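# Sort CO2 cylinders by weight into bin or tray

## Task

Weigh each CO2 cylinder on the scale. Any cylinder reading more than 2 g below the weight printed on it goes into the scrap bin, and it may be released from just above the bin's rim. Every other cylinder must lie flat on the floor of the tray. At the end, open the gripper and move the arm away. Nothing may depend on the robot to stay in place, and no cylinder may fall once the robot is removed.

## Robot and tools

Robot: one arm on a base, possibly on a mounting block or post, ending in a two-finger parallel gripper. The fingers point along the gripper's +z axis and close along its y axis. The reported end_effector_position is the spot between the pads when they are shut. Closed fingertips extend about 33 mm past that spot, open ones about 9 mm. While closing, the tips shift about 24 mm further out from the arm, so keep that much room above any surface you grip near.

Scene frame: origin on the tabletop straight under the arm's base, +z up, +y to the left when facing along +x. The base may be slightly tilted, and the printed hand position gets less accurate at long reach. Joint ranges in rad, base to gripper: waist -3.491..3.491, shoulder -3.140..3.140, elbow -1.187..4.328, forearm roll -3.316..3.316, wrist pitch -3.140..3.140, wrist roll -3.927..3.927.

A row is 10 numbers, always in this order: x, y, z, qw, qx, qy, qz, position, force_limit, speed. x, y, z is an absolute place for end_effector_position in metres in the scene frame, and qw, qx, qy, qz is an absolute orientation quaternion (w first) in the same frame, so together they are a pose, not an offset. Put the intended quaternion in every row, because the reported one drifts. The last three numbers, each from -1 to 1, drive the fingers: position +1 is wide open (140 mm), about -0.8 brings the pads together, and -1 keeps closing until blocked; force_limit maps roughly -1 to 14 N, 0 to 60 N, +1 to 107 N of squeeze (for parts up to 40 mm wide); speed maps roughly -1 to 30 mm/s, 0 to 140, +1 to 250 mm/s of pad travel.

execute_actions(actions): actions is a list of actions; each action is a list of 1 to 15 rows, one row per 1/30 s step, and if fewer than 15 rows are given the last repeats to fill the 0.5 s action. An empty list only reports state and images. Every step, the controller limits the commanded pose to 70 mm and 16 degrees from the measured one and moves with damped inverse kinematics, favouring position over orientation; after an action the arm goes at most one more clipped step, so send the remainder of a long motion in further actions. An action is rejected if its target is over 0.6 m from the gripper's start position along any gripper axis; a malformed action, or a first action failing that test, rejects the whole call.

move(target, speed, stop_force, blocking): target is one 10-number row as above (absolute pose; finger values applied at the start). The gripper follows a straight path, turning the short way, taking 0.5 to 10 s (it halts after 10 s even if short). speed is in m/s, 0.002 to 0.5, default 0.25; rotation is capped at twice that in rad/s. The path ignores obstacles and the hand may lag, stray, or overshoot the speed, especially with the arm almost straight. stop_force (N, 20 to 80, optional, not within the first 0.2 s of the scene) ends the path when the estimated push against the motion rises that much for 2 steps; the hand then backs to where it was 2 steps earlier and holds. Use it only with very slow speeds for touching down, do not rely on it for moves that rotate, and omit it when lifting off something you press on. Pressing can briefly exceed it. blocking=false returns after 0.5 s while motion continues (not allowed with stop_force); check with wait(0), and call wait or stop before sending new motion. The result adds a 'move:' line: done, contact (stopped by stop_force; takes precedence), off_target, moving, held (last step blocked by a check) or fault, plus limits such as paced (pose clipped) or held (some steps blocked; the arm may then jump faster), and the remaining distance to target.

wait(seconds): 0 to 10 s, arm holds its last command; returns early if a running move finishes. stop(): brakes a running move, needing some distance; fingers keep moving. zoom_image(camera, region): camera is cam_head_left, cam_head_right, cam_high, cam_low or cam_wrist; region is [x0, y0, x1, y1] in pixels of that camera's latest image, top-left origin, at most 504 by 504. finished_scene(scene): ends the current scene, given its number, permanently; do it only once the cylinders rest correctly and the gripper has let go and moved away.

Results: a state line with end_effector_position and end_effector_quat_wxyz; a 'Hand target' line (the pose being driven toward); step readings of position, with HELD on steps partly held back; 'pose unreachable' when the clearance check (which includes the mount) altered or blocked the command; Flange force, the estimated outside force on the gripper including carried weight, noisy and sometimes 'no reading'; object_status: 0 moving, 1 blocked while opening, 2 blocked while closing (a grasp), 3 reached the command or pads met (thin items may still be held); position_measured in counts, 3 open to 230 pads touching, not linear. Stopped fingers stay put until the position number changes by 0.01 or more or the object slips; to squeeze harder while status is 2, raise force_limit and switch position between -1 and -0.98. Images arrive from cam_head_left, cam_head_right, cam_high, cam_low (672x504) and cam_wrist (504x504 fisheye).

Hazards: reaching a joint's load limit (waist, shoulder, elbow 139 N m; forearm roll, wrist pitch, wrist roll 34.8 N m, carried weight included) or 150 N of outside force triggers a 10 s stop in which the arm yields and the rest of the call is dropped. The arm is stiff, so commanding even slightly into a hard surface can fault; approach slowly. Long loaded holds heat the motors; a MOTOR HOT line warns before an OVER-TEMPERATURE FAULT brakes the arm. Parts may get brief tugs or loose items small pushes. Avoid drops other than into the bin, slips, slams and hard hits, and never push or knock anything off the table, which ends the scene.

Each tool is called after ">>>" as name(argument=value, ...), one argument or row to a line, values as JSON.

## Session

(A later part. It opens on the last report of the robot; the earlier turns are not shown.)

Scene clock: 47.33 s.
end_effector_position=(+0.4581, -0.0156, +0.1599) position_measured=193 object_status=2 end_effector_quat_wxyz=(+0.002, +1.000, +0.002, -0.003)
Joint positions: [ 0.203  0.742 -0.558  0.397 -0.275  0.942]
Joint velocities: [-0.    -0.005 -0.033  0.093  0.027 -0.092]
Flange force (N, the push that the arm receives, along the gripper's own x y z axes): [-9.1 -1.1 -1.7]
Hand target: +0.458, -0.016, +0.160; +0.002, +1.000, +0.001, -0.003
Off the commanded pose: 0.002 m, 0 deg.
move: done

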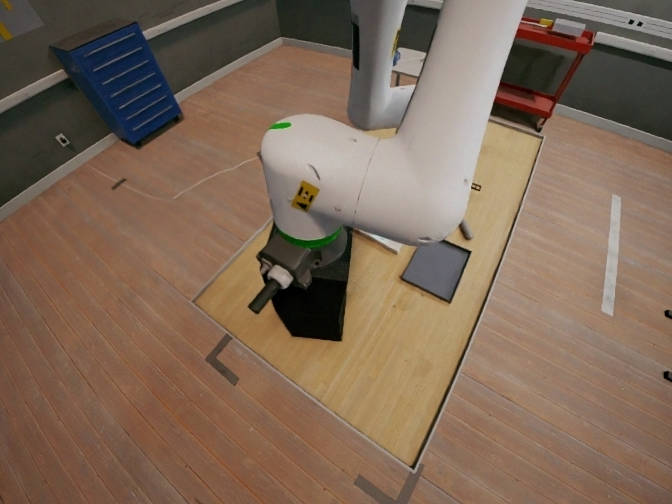

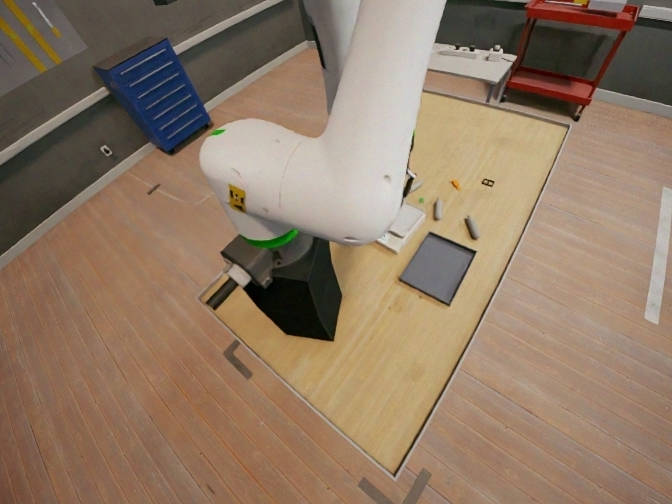

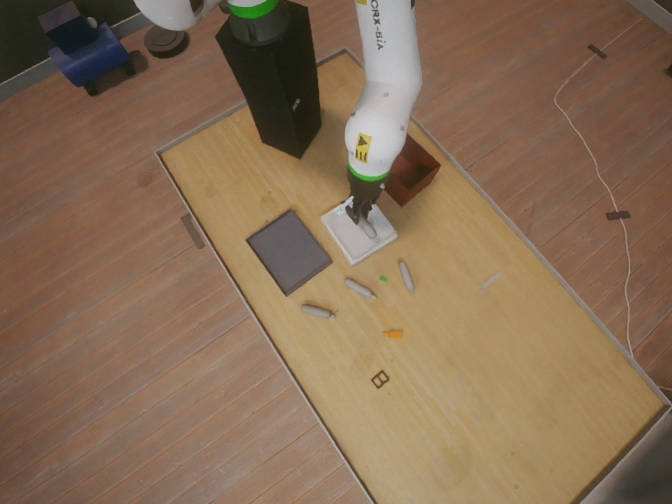

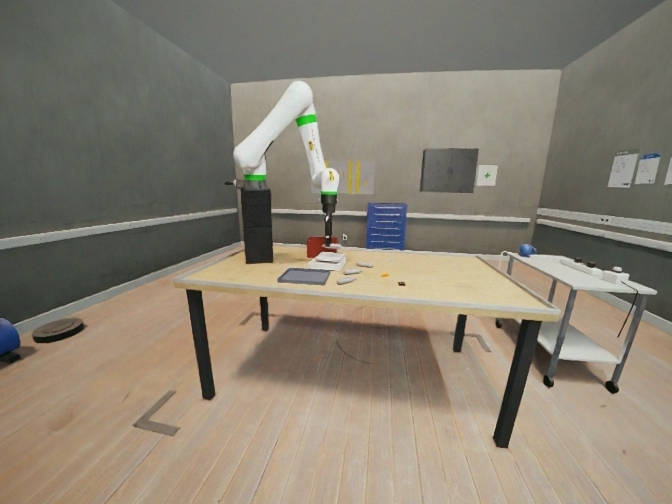

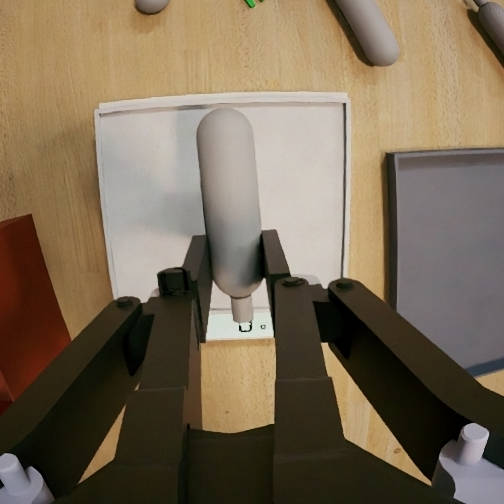

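>>> execute_actions(
  actions=[
    [[0.463,-0.015,0.12,0,1,0,0,-1,0,0]],
    [[0.463,-0.015,0.11,0,1,0,0,-1,0,0]],
    [[0.463,-0.015,0.11,0,1,0,0,-0.15,0,0]],
    [[0.48,-0.015,0.15,0,1,0,0,0.6,0,0]],
  ],
)

>>> wait(
  seconds=2,
)

Scene clock: 54.37 s.
end_effector_position=(+0.4794, -0.0146, +0.1496) position_measured=53 object_status=0 end_effector_quat_wxyz=(+0.007, +1.000, -0.000, +0.013)
Joint positions: [ 0.176  0.772 -0.574  0.613 -0.213  0.75 ]
Joint velocities: [ 0.072  0.024  0.149 -0.501 -0.127  0.435]
Flange force (N, the push that the arm receives, along the gripper's own x y z axes): no reading
Flange force at the end of the 1st action (N, along the gripper's axes at the end of the call): no reading
Flange force at the end of the 2nd action (N, along the gripper's axes at the end of the call): no reading
Flange force at the end of the 3rd action (N, along the gripper's axes at the end of the call): no reading
Hand target: +0.479, -0.014, +0.150; +0.006, +1.000, -0.000, +0.011
Off the commanded pose: 0.001 m, 2 deg.
Step readings (end_effector_position; steps 1 to 15: 1st action; 16 to 30: 2nd action; 31 to 45: 3rd action; 46 to 60: 4th action):
0: (+0.4581, -0.0158, +0.1599)
1: (+0.4581, -0.0158, +0.1598)
2: (+0.4582, -0.0157, +0.1582)
4: (+0.4588, -0.0153, +0.1482)
8: (+0.4607, -0.0143, +0.1242)
15: (+0.4630, -0.0149, +0.1201)
16: (+0.4632, -0.0149, +0.1200)
17: (+0.4639, -0.0148, +0.1188)
19: (+0.4628, -0.0149, +0.1131)
23: (+0.4633, -0.0149, +0.1104)
30: (+0.4632, -0.0150, +0.1102)
31: (+0.4632, -0.0150, +0.1102)
32: (+0.4632, -0.0150, +0.1102)
34: (+0.4632, -0.0150, +0.1102)
38: (+0.4632, -0.0150, +0.1102)
45: (+0.4632, -0.0150, +0.1102)
46: (+0.4633, -0.0150, +0.1103)
47: (+0.4637, -0.0152, +0.1120)
49: (+0.4681, -0.0156, +0.1226)
53: (+0.4786, -0.0148, +0.1462)
60: end_effector_position above

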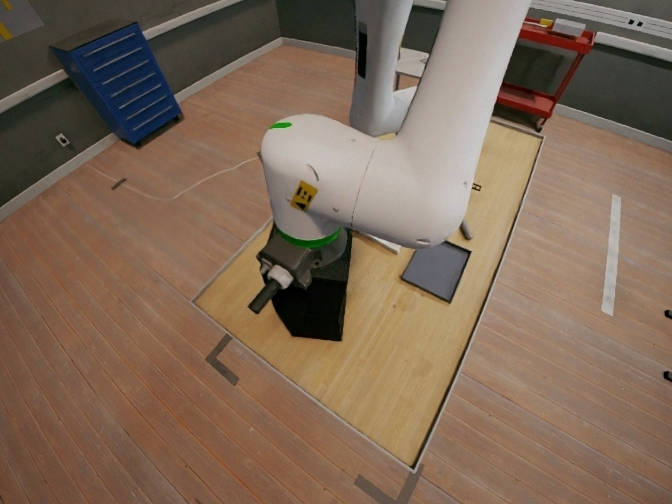

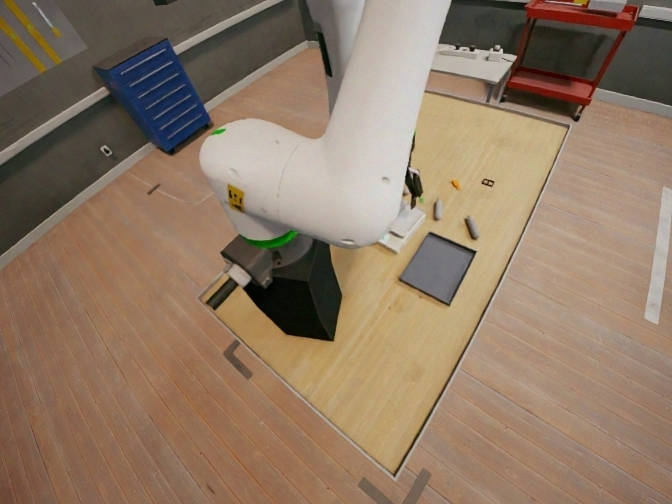

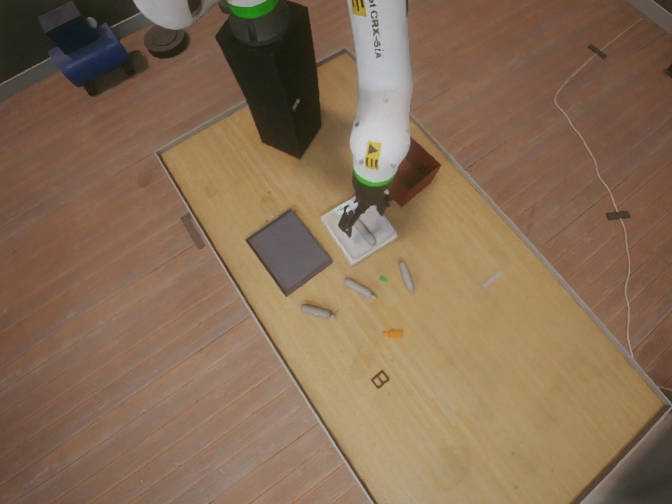

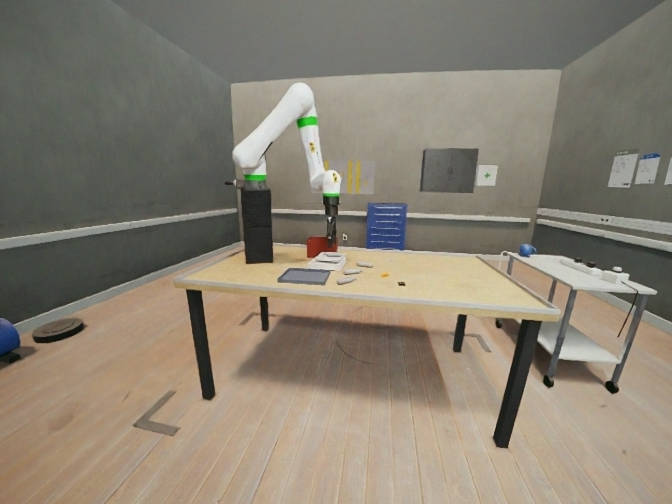

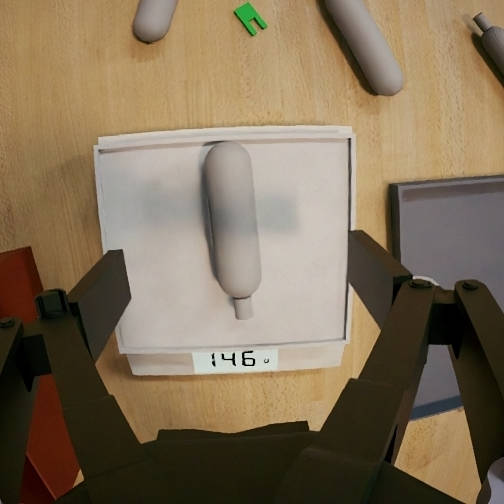

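Scene clock: 56.37 s.
end_effector_position=(+0.4793, -0.0143, +0.1496) position_measured=53 object_status=3 end_effector_quat_wxyz=(+0.006, +1.000, -0.000, +0.011)
Joint positions: [ 0.183  0.775 -0.558  0.56  -0.227  0.796]
Joint velocities: [ 0.     0.001  0.    -0.    -0.     0.   ]
Flange force (N, the push that the arm receives, along the gripper's own x y z axes): no reading
Hand target: +0.479, -0.014, +0.150; +0.006, +1.000, -0.000, +0.011
Off the commanded pose: 0.001 m, 1 deg.
wait: 2.00 s; at rest by 0.17 s

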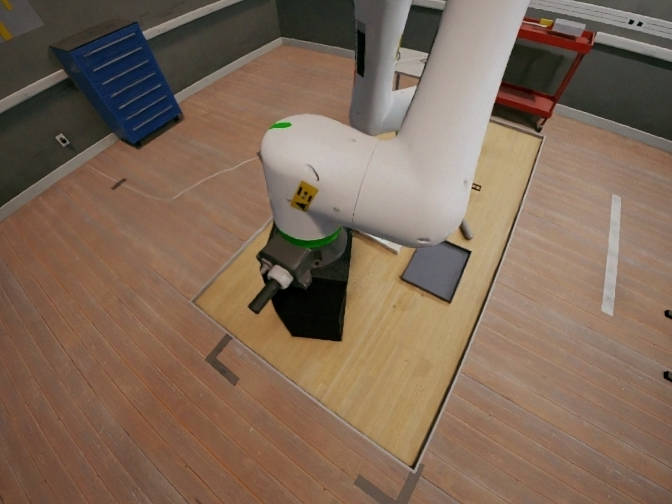

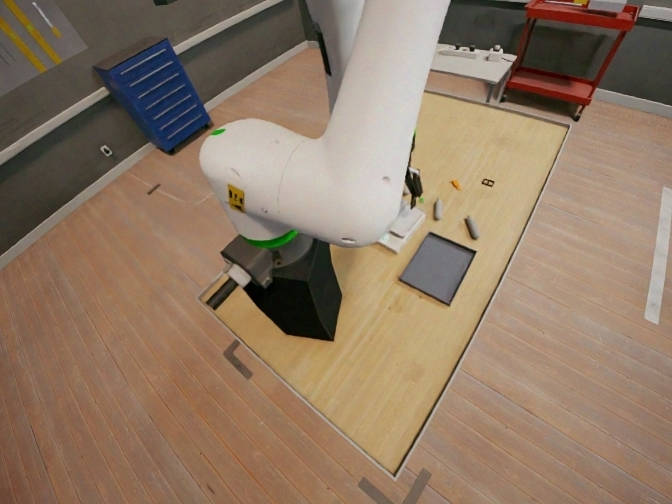

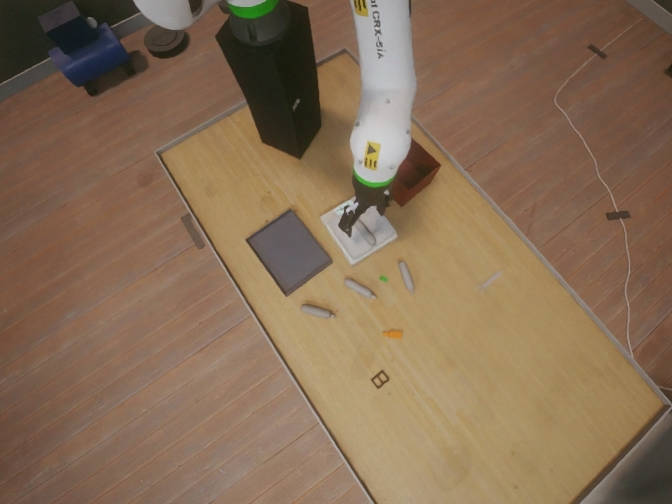

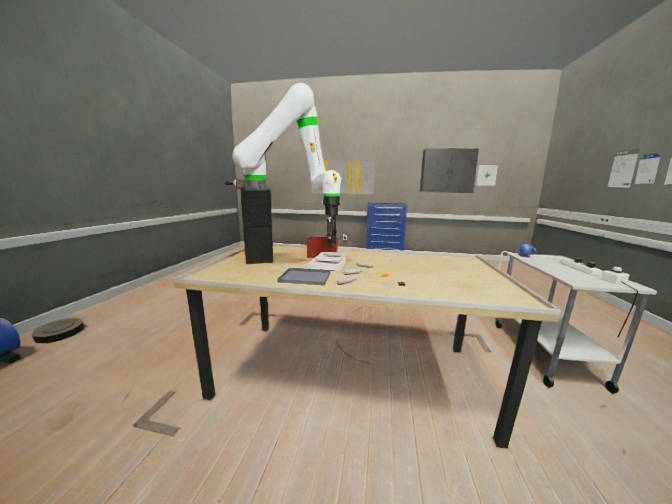

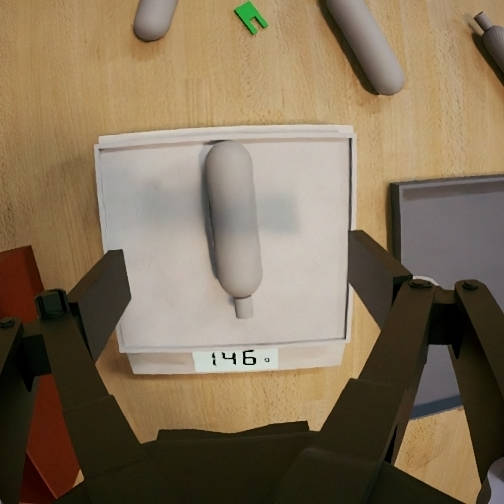

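>>> execute_actions(
  actions=[
    [[0.49,-0.015,0.13,0,1,0,0,-0.15,0,0]],
    [[0.49,-0.015,0.108,0,1,0,0,-0.15,0,0]],
    [[0.49,-0.015,0.108,0,1,0,0,-1,0,0]],
    [[0.49,-0.015,0.17,0,1,0,0,-1,0,0]],
    [[0.47,0.03,0.23,0,1,0,0,-1,0,0]],
    [[0.42,0.12,0.23,0,1,0,0,-1,0,0]],
    [[0.375,0.22,0.23,0,1,0,0,-1,0,0]],
    [[0.375,0.22,0.2,0,1,0,0,-1,0,0]],
  ],
)

Scene clock: 66.13 s.
end_effector_position=(+0.3750, +0.2199, +0.2001) position_measured=192 object_status=2 end_effector_quat_wxyz=(+0.000, +1.000, -0.000, +0.000)
Joint positions: [ 0.798  0.686 -0.602  0.306 -0.336  0.435]
Joint velocities: [-0.     0.002 -0.002  0.006  0.003 -0.007]
Flange force (N, the push that the arm receives, along the gripper's own x y z axes): [-3.3 -0.1 -1.5]
Flange force at the end of the 4th action (N, along the gripper's axes at the end of the call): [-13.1 -3.4 -2.7]
Flange force at the end of the 5th action (N, along the gripper's axes at the end of the call): [-5.5 -1.5 -1.0]
Flange force at the end of the 6th action (N, along the gripper's axes at the end of the call): [-12.4 -7.7 -2.4]
Flange force at the end of the 7th action (N, along the gripper's axes at the end of the call): [-8.9 -10.3 2.2]
Hand target: +0.375, +0.220, +0.200; +0.000, +1.000, -0.000, +0.000
Off the commanded pose: 0.000 m, 0 deg.
Step readings (end_effector_position; steps 1 to 15: 1st action; 16 to 30: 2nd action; 31 to 45: 3rd action; 46 to 60: 4th action; 61 to 75: 5th action; 76 to 90: 6th action; 91 to 105: 7th action; 106 to 120: 8th action):
0: (+0.4793, -0.0143, +0.1496)
1: (+0.4794, -0.0142, +0.1495)
2: (+0.4800, -0.0141, +0.1482)
4: (+0.4839, -0.0144, +0.1404)
8: (+0.4889, -0.0149, +0.1308)
15: (+0.4898, -0.0147, +0.1300)
16: (+0.4899, -0.0147, +0.1298)
17: (+0.4898, -0.0149, +0.1281)
19: (+0.4891, -0.0150, +0.1183)
23: (+0.4900, -0.0148, +0.1087)
30: (+0.4900, -0.0150, +0.1080)
31: (+0.4900, -0.0150, +0.1080)
32: (+0.4900, -0.0150, +0.1080)
34: (+0.4900, -0.0150, +0.1080)
38: (+0.4900, -0.0150, +0.1080)
45: (+0.4900, -0.0150, +0.1080)
46: (+0.4901, -0.0150, +0.1082)
47: (+0.4903, -0.0151, +0.1098)
49: (+0.4906, -0.0151, +0.1204)
53: (+0.4891, -0.0144, +0.1552)
60: (+0.4899, -0.0145, +0.1697)
61: (+0.4898, -0.0146, +0.1699)
62: (+0.4888, -0.0137, +0.1715)
64: (+0.4846, -0.0055, +0.1814)
68: (+0.4745, +0.0206, +0.2139)
75: (+0.4701, +0.0297, +0.2297)
76: (+0.4700, +0.0300, +0.2298)
77: (+0.4691, +0.0319, +0.2299)
79: (+0.4635, +0.0434, +0.2296)
83: (+0.4385, +0.0832, +0.2285)
90: (+0.4204, +0.1183, +0.2299)
91: (+0.4201, +0.1191, +0.2300)
92: (+0.4192, +0.1216, +0.2300)
94: (+0.4142, +0.1337, +0.2298)
98: (+0.3929, +0.1752, +0.2291)
105: (+0.3756, +0.2184, +0.2301)
106: (+0.3755, +0.2189, +0.2299)
107: (+0.3759, +0.2192, +0.2284)
109: (+0.3755, +0.2195, +0.2182)
113: (+0.3743, +0.2196, +0.2015)
120: end_effector_position above

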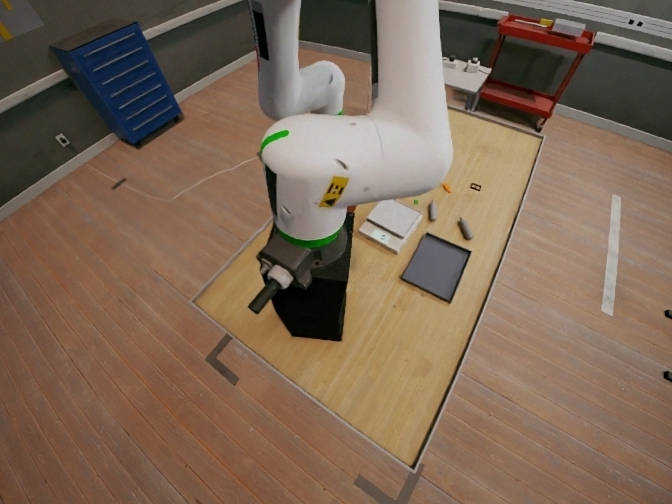

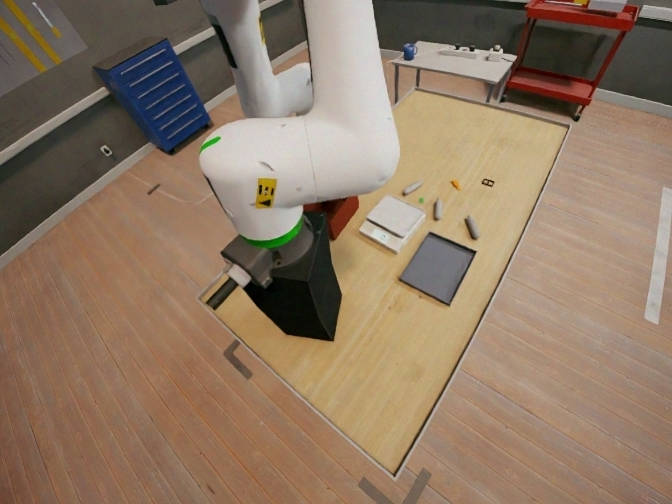

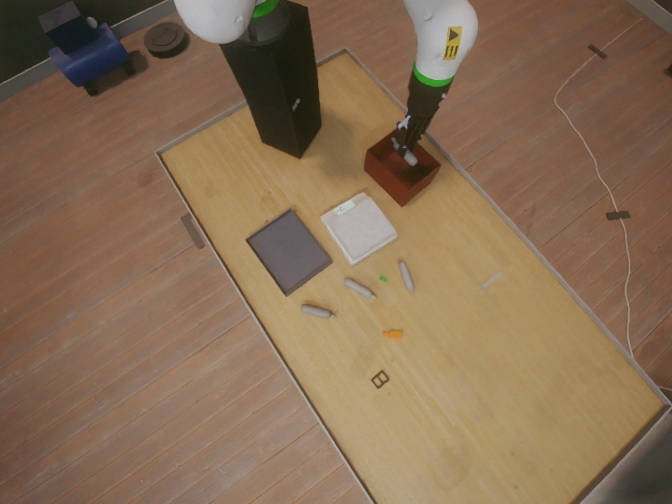

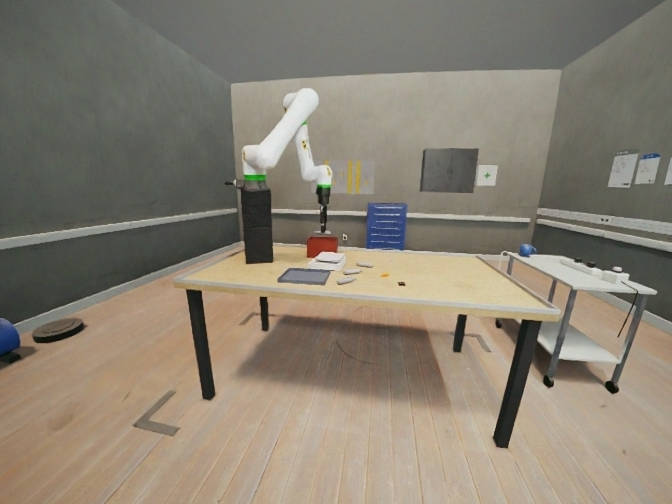

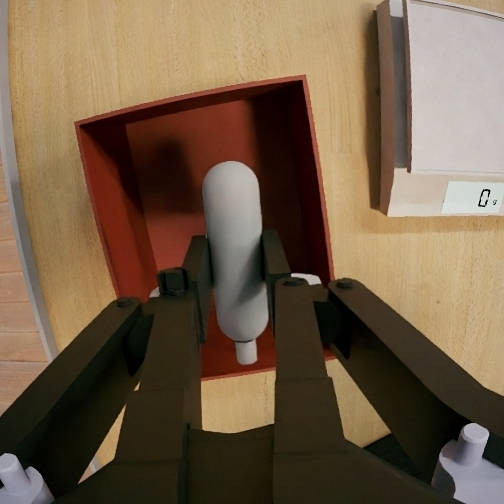

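>>> execute_actions(
  actions=[
    [[0.385,0.235,0.16,0,1,0,0,-1,0,0]],
    [[0.385,0.235,0.12,0,1,0,0,-1,0,0]],
    [[0.385,0.235,0.12,0,1,0,0,-0.3,0,0]],
    [[0.385,0.235,0.19,0,1,0,0,-0.3,0,0]],
  ],
)

>>> move(
  target=[0.657,0.038,0.17,0,0.986,-0.165,0,0.3,0,0],
  speed=0.5,
)

Scene clock: 72.77 s.
end_effector_position=(+0.3836, +0.2353, +0.1888) position_measured=167 object_status=3 end_effector_quat_wxyz=(-0.001, +1.000, -0.001, +0.015)
Joint positions: [ 0.805  0.722 -0.617  0.459 -0.276  0.276]
Joint velocities: [ 0.052  0.     0.242 -0.644 -0.242  0.596]
Flange force (N, the push that the arm receives, along the gripper's own x y z axes): no reading
Flange force at the end of the 1st action (N, along the gripper's axes at the end of the call): [-3.4 1.1 1.6]
Flange force at the end of the 2nd action (N, along the gripper's axes at the end of the call): no reading
Flange force at the end of the 3rd action (N, along the gripper's axes at the end of the call): no reading
Hand target: +0.383, +0.236, +0.190; -0.000, +1.000, -0.000, +0.010
Off the commanded pose: 0.002 m, 2 deg.
Step readings (end_effector_position; steps 1 to 15: 1st action; 16 to 30: 2nd action; 31 to 45: 3rd action; 46 to 60: 4th action):
0: (+0.3750, +0.2199, +0.2000)
1: (+0.3750, +0.2199, +0.1999)
2: (+0.3751, +0.2204, +0.1985)
4: (+0.3770, +0.2237, +0.1901)
8: (+0.3821, +0.2326, +0.1658)
15: (+0.3851, +0.2351, +0.1601)
16: (+0.3851, +0.2351, +0.1599)
17: (+0.3853, +0.2353, +0.1583)
19: (+0.3851, +0.2357, +0.1481)
23: (+0.3830, +0.2346, +0.1241)
30: (+0.3849, +0.2351, +0.1201)
31: (+0.3850, +0.2351, +0.1201)
32: (+0.3850, +0.2351, +0.1201)
34: (+0.3851, +0.2351, +0.1201)
38: (+0.3851, +0.2351, +0.1201)
45: (+0.3851, +0.2351, +0.1201)
46: (+0.3851, +0.2350, +0.1203)
47: (+0.3849, +0.2348, +0.1217)
49: (+0.3848, +0.2340, +0.1314)
53: (+0.3856, +0.2349, +0.1677)
60: end_effector_position above

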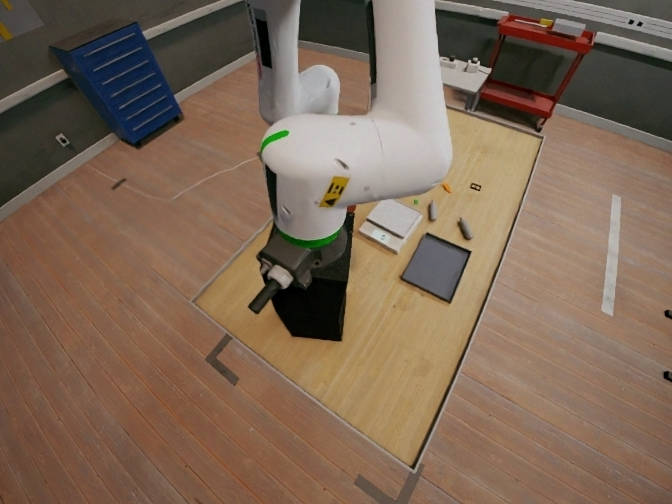

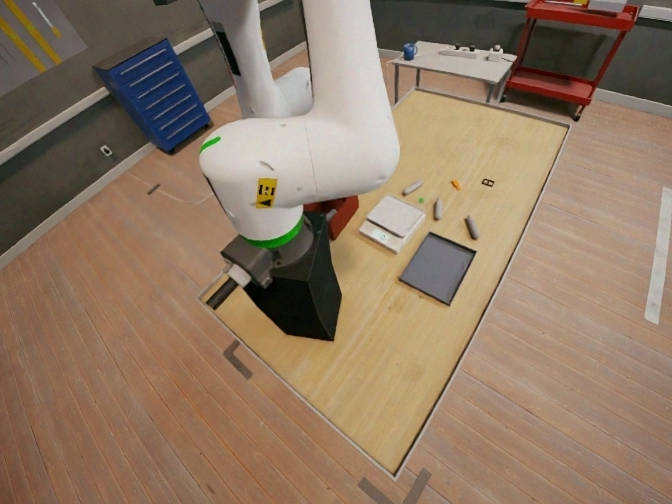

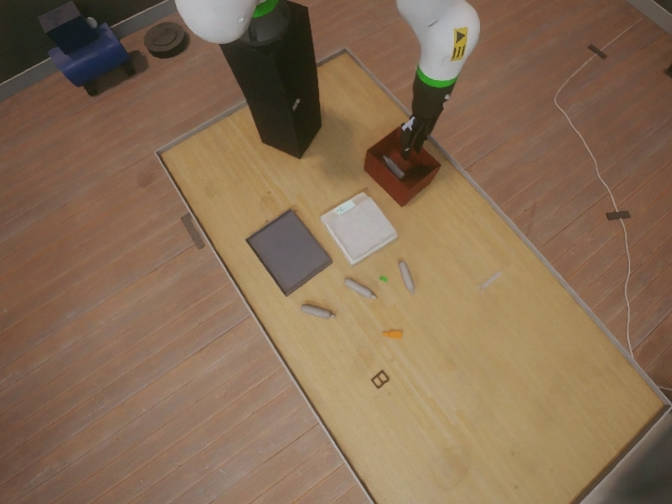

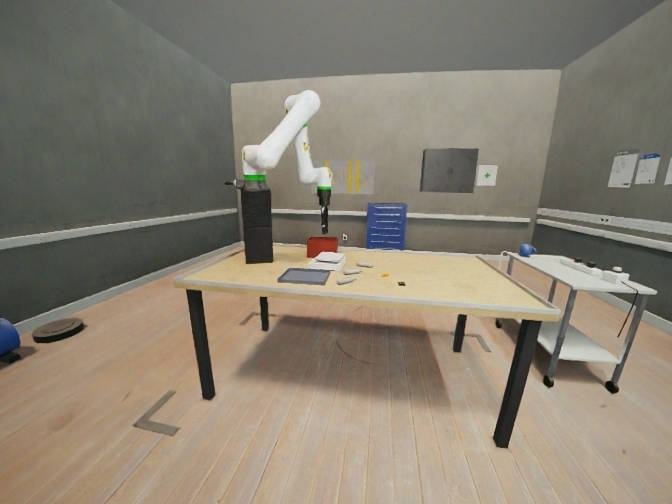

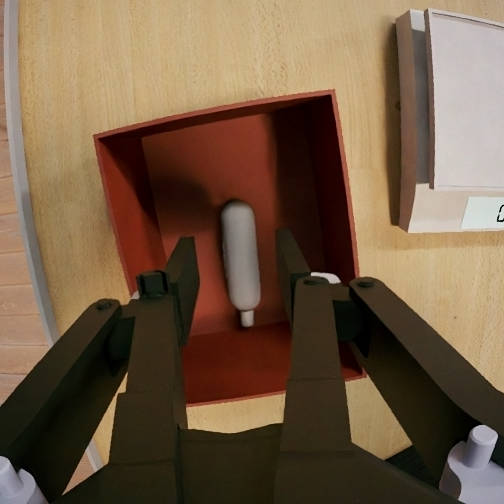

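Scene clock: 74.23 s.
end_effector_position=(+0.6563, +0.0398, +0.1694) position_measured=91 object_status=3 end_effector_quat_wxyz=(-0.001, +0.986, -0.165, -0.001)
Joint positions: [ 0.223  0.989  0.139  0.156 -0.706  0.852]
Joint velocities: [-0.002  0.001  0.008 -0.004 -0.007  0.003]
Flange force (N, the push that the arm receives, along the gripper's own x y z axes): [-8.8 2.9 -6.9]
Hand target: +0.656, +0.040, +0.169; -0.001, +0.986, -0.165, -0.001
Off the commanded pose: 0.002 m, 0 deg.
move: done; limits=paced

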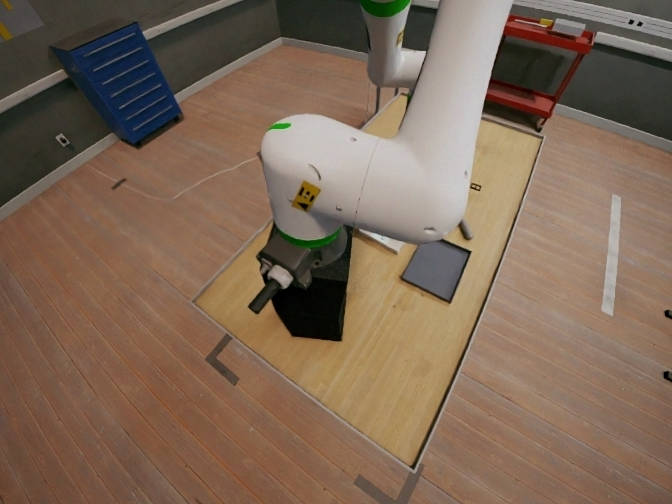

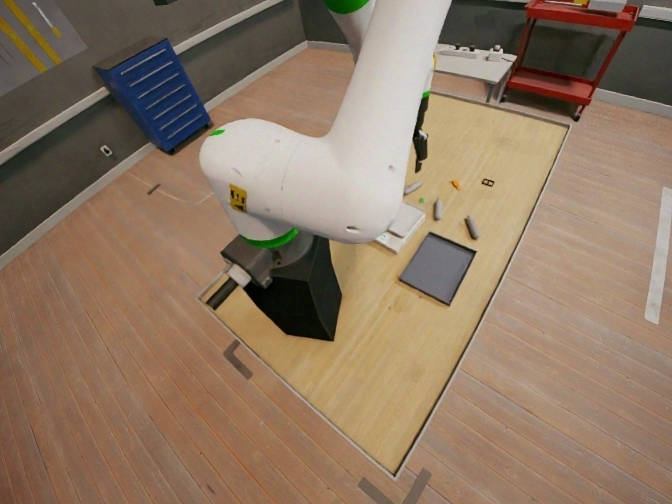

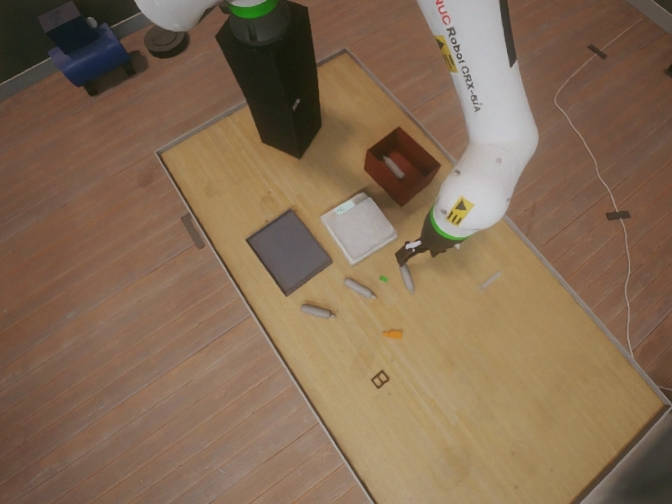

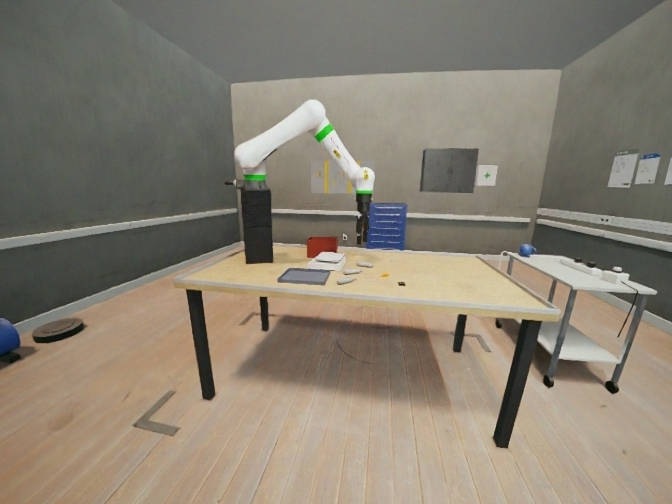

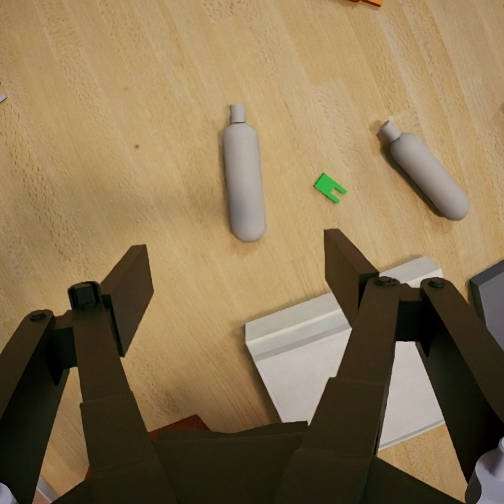

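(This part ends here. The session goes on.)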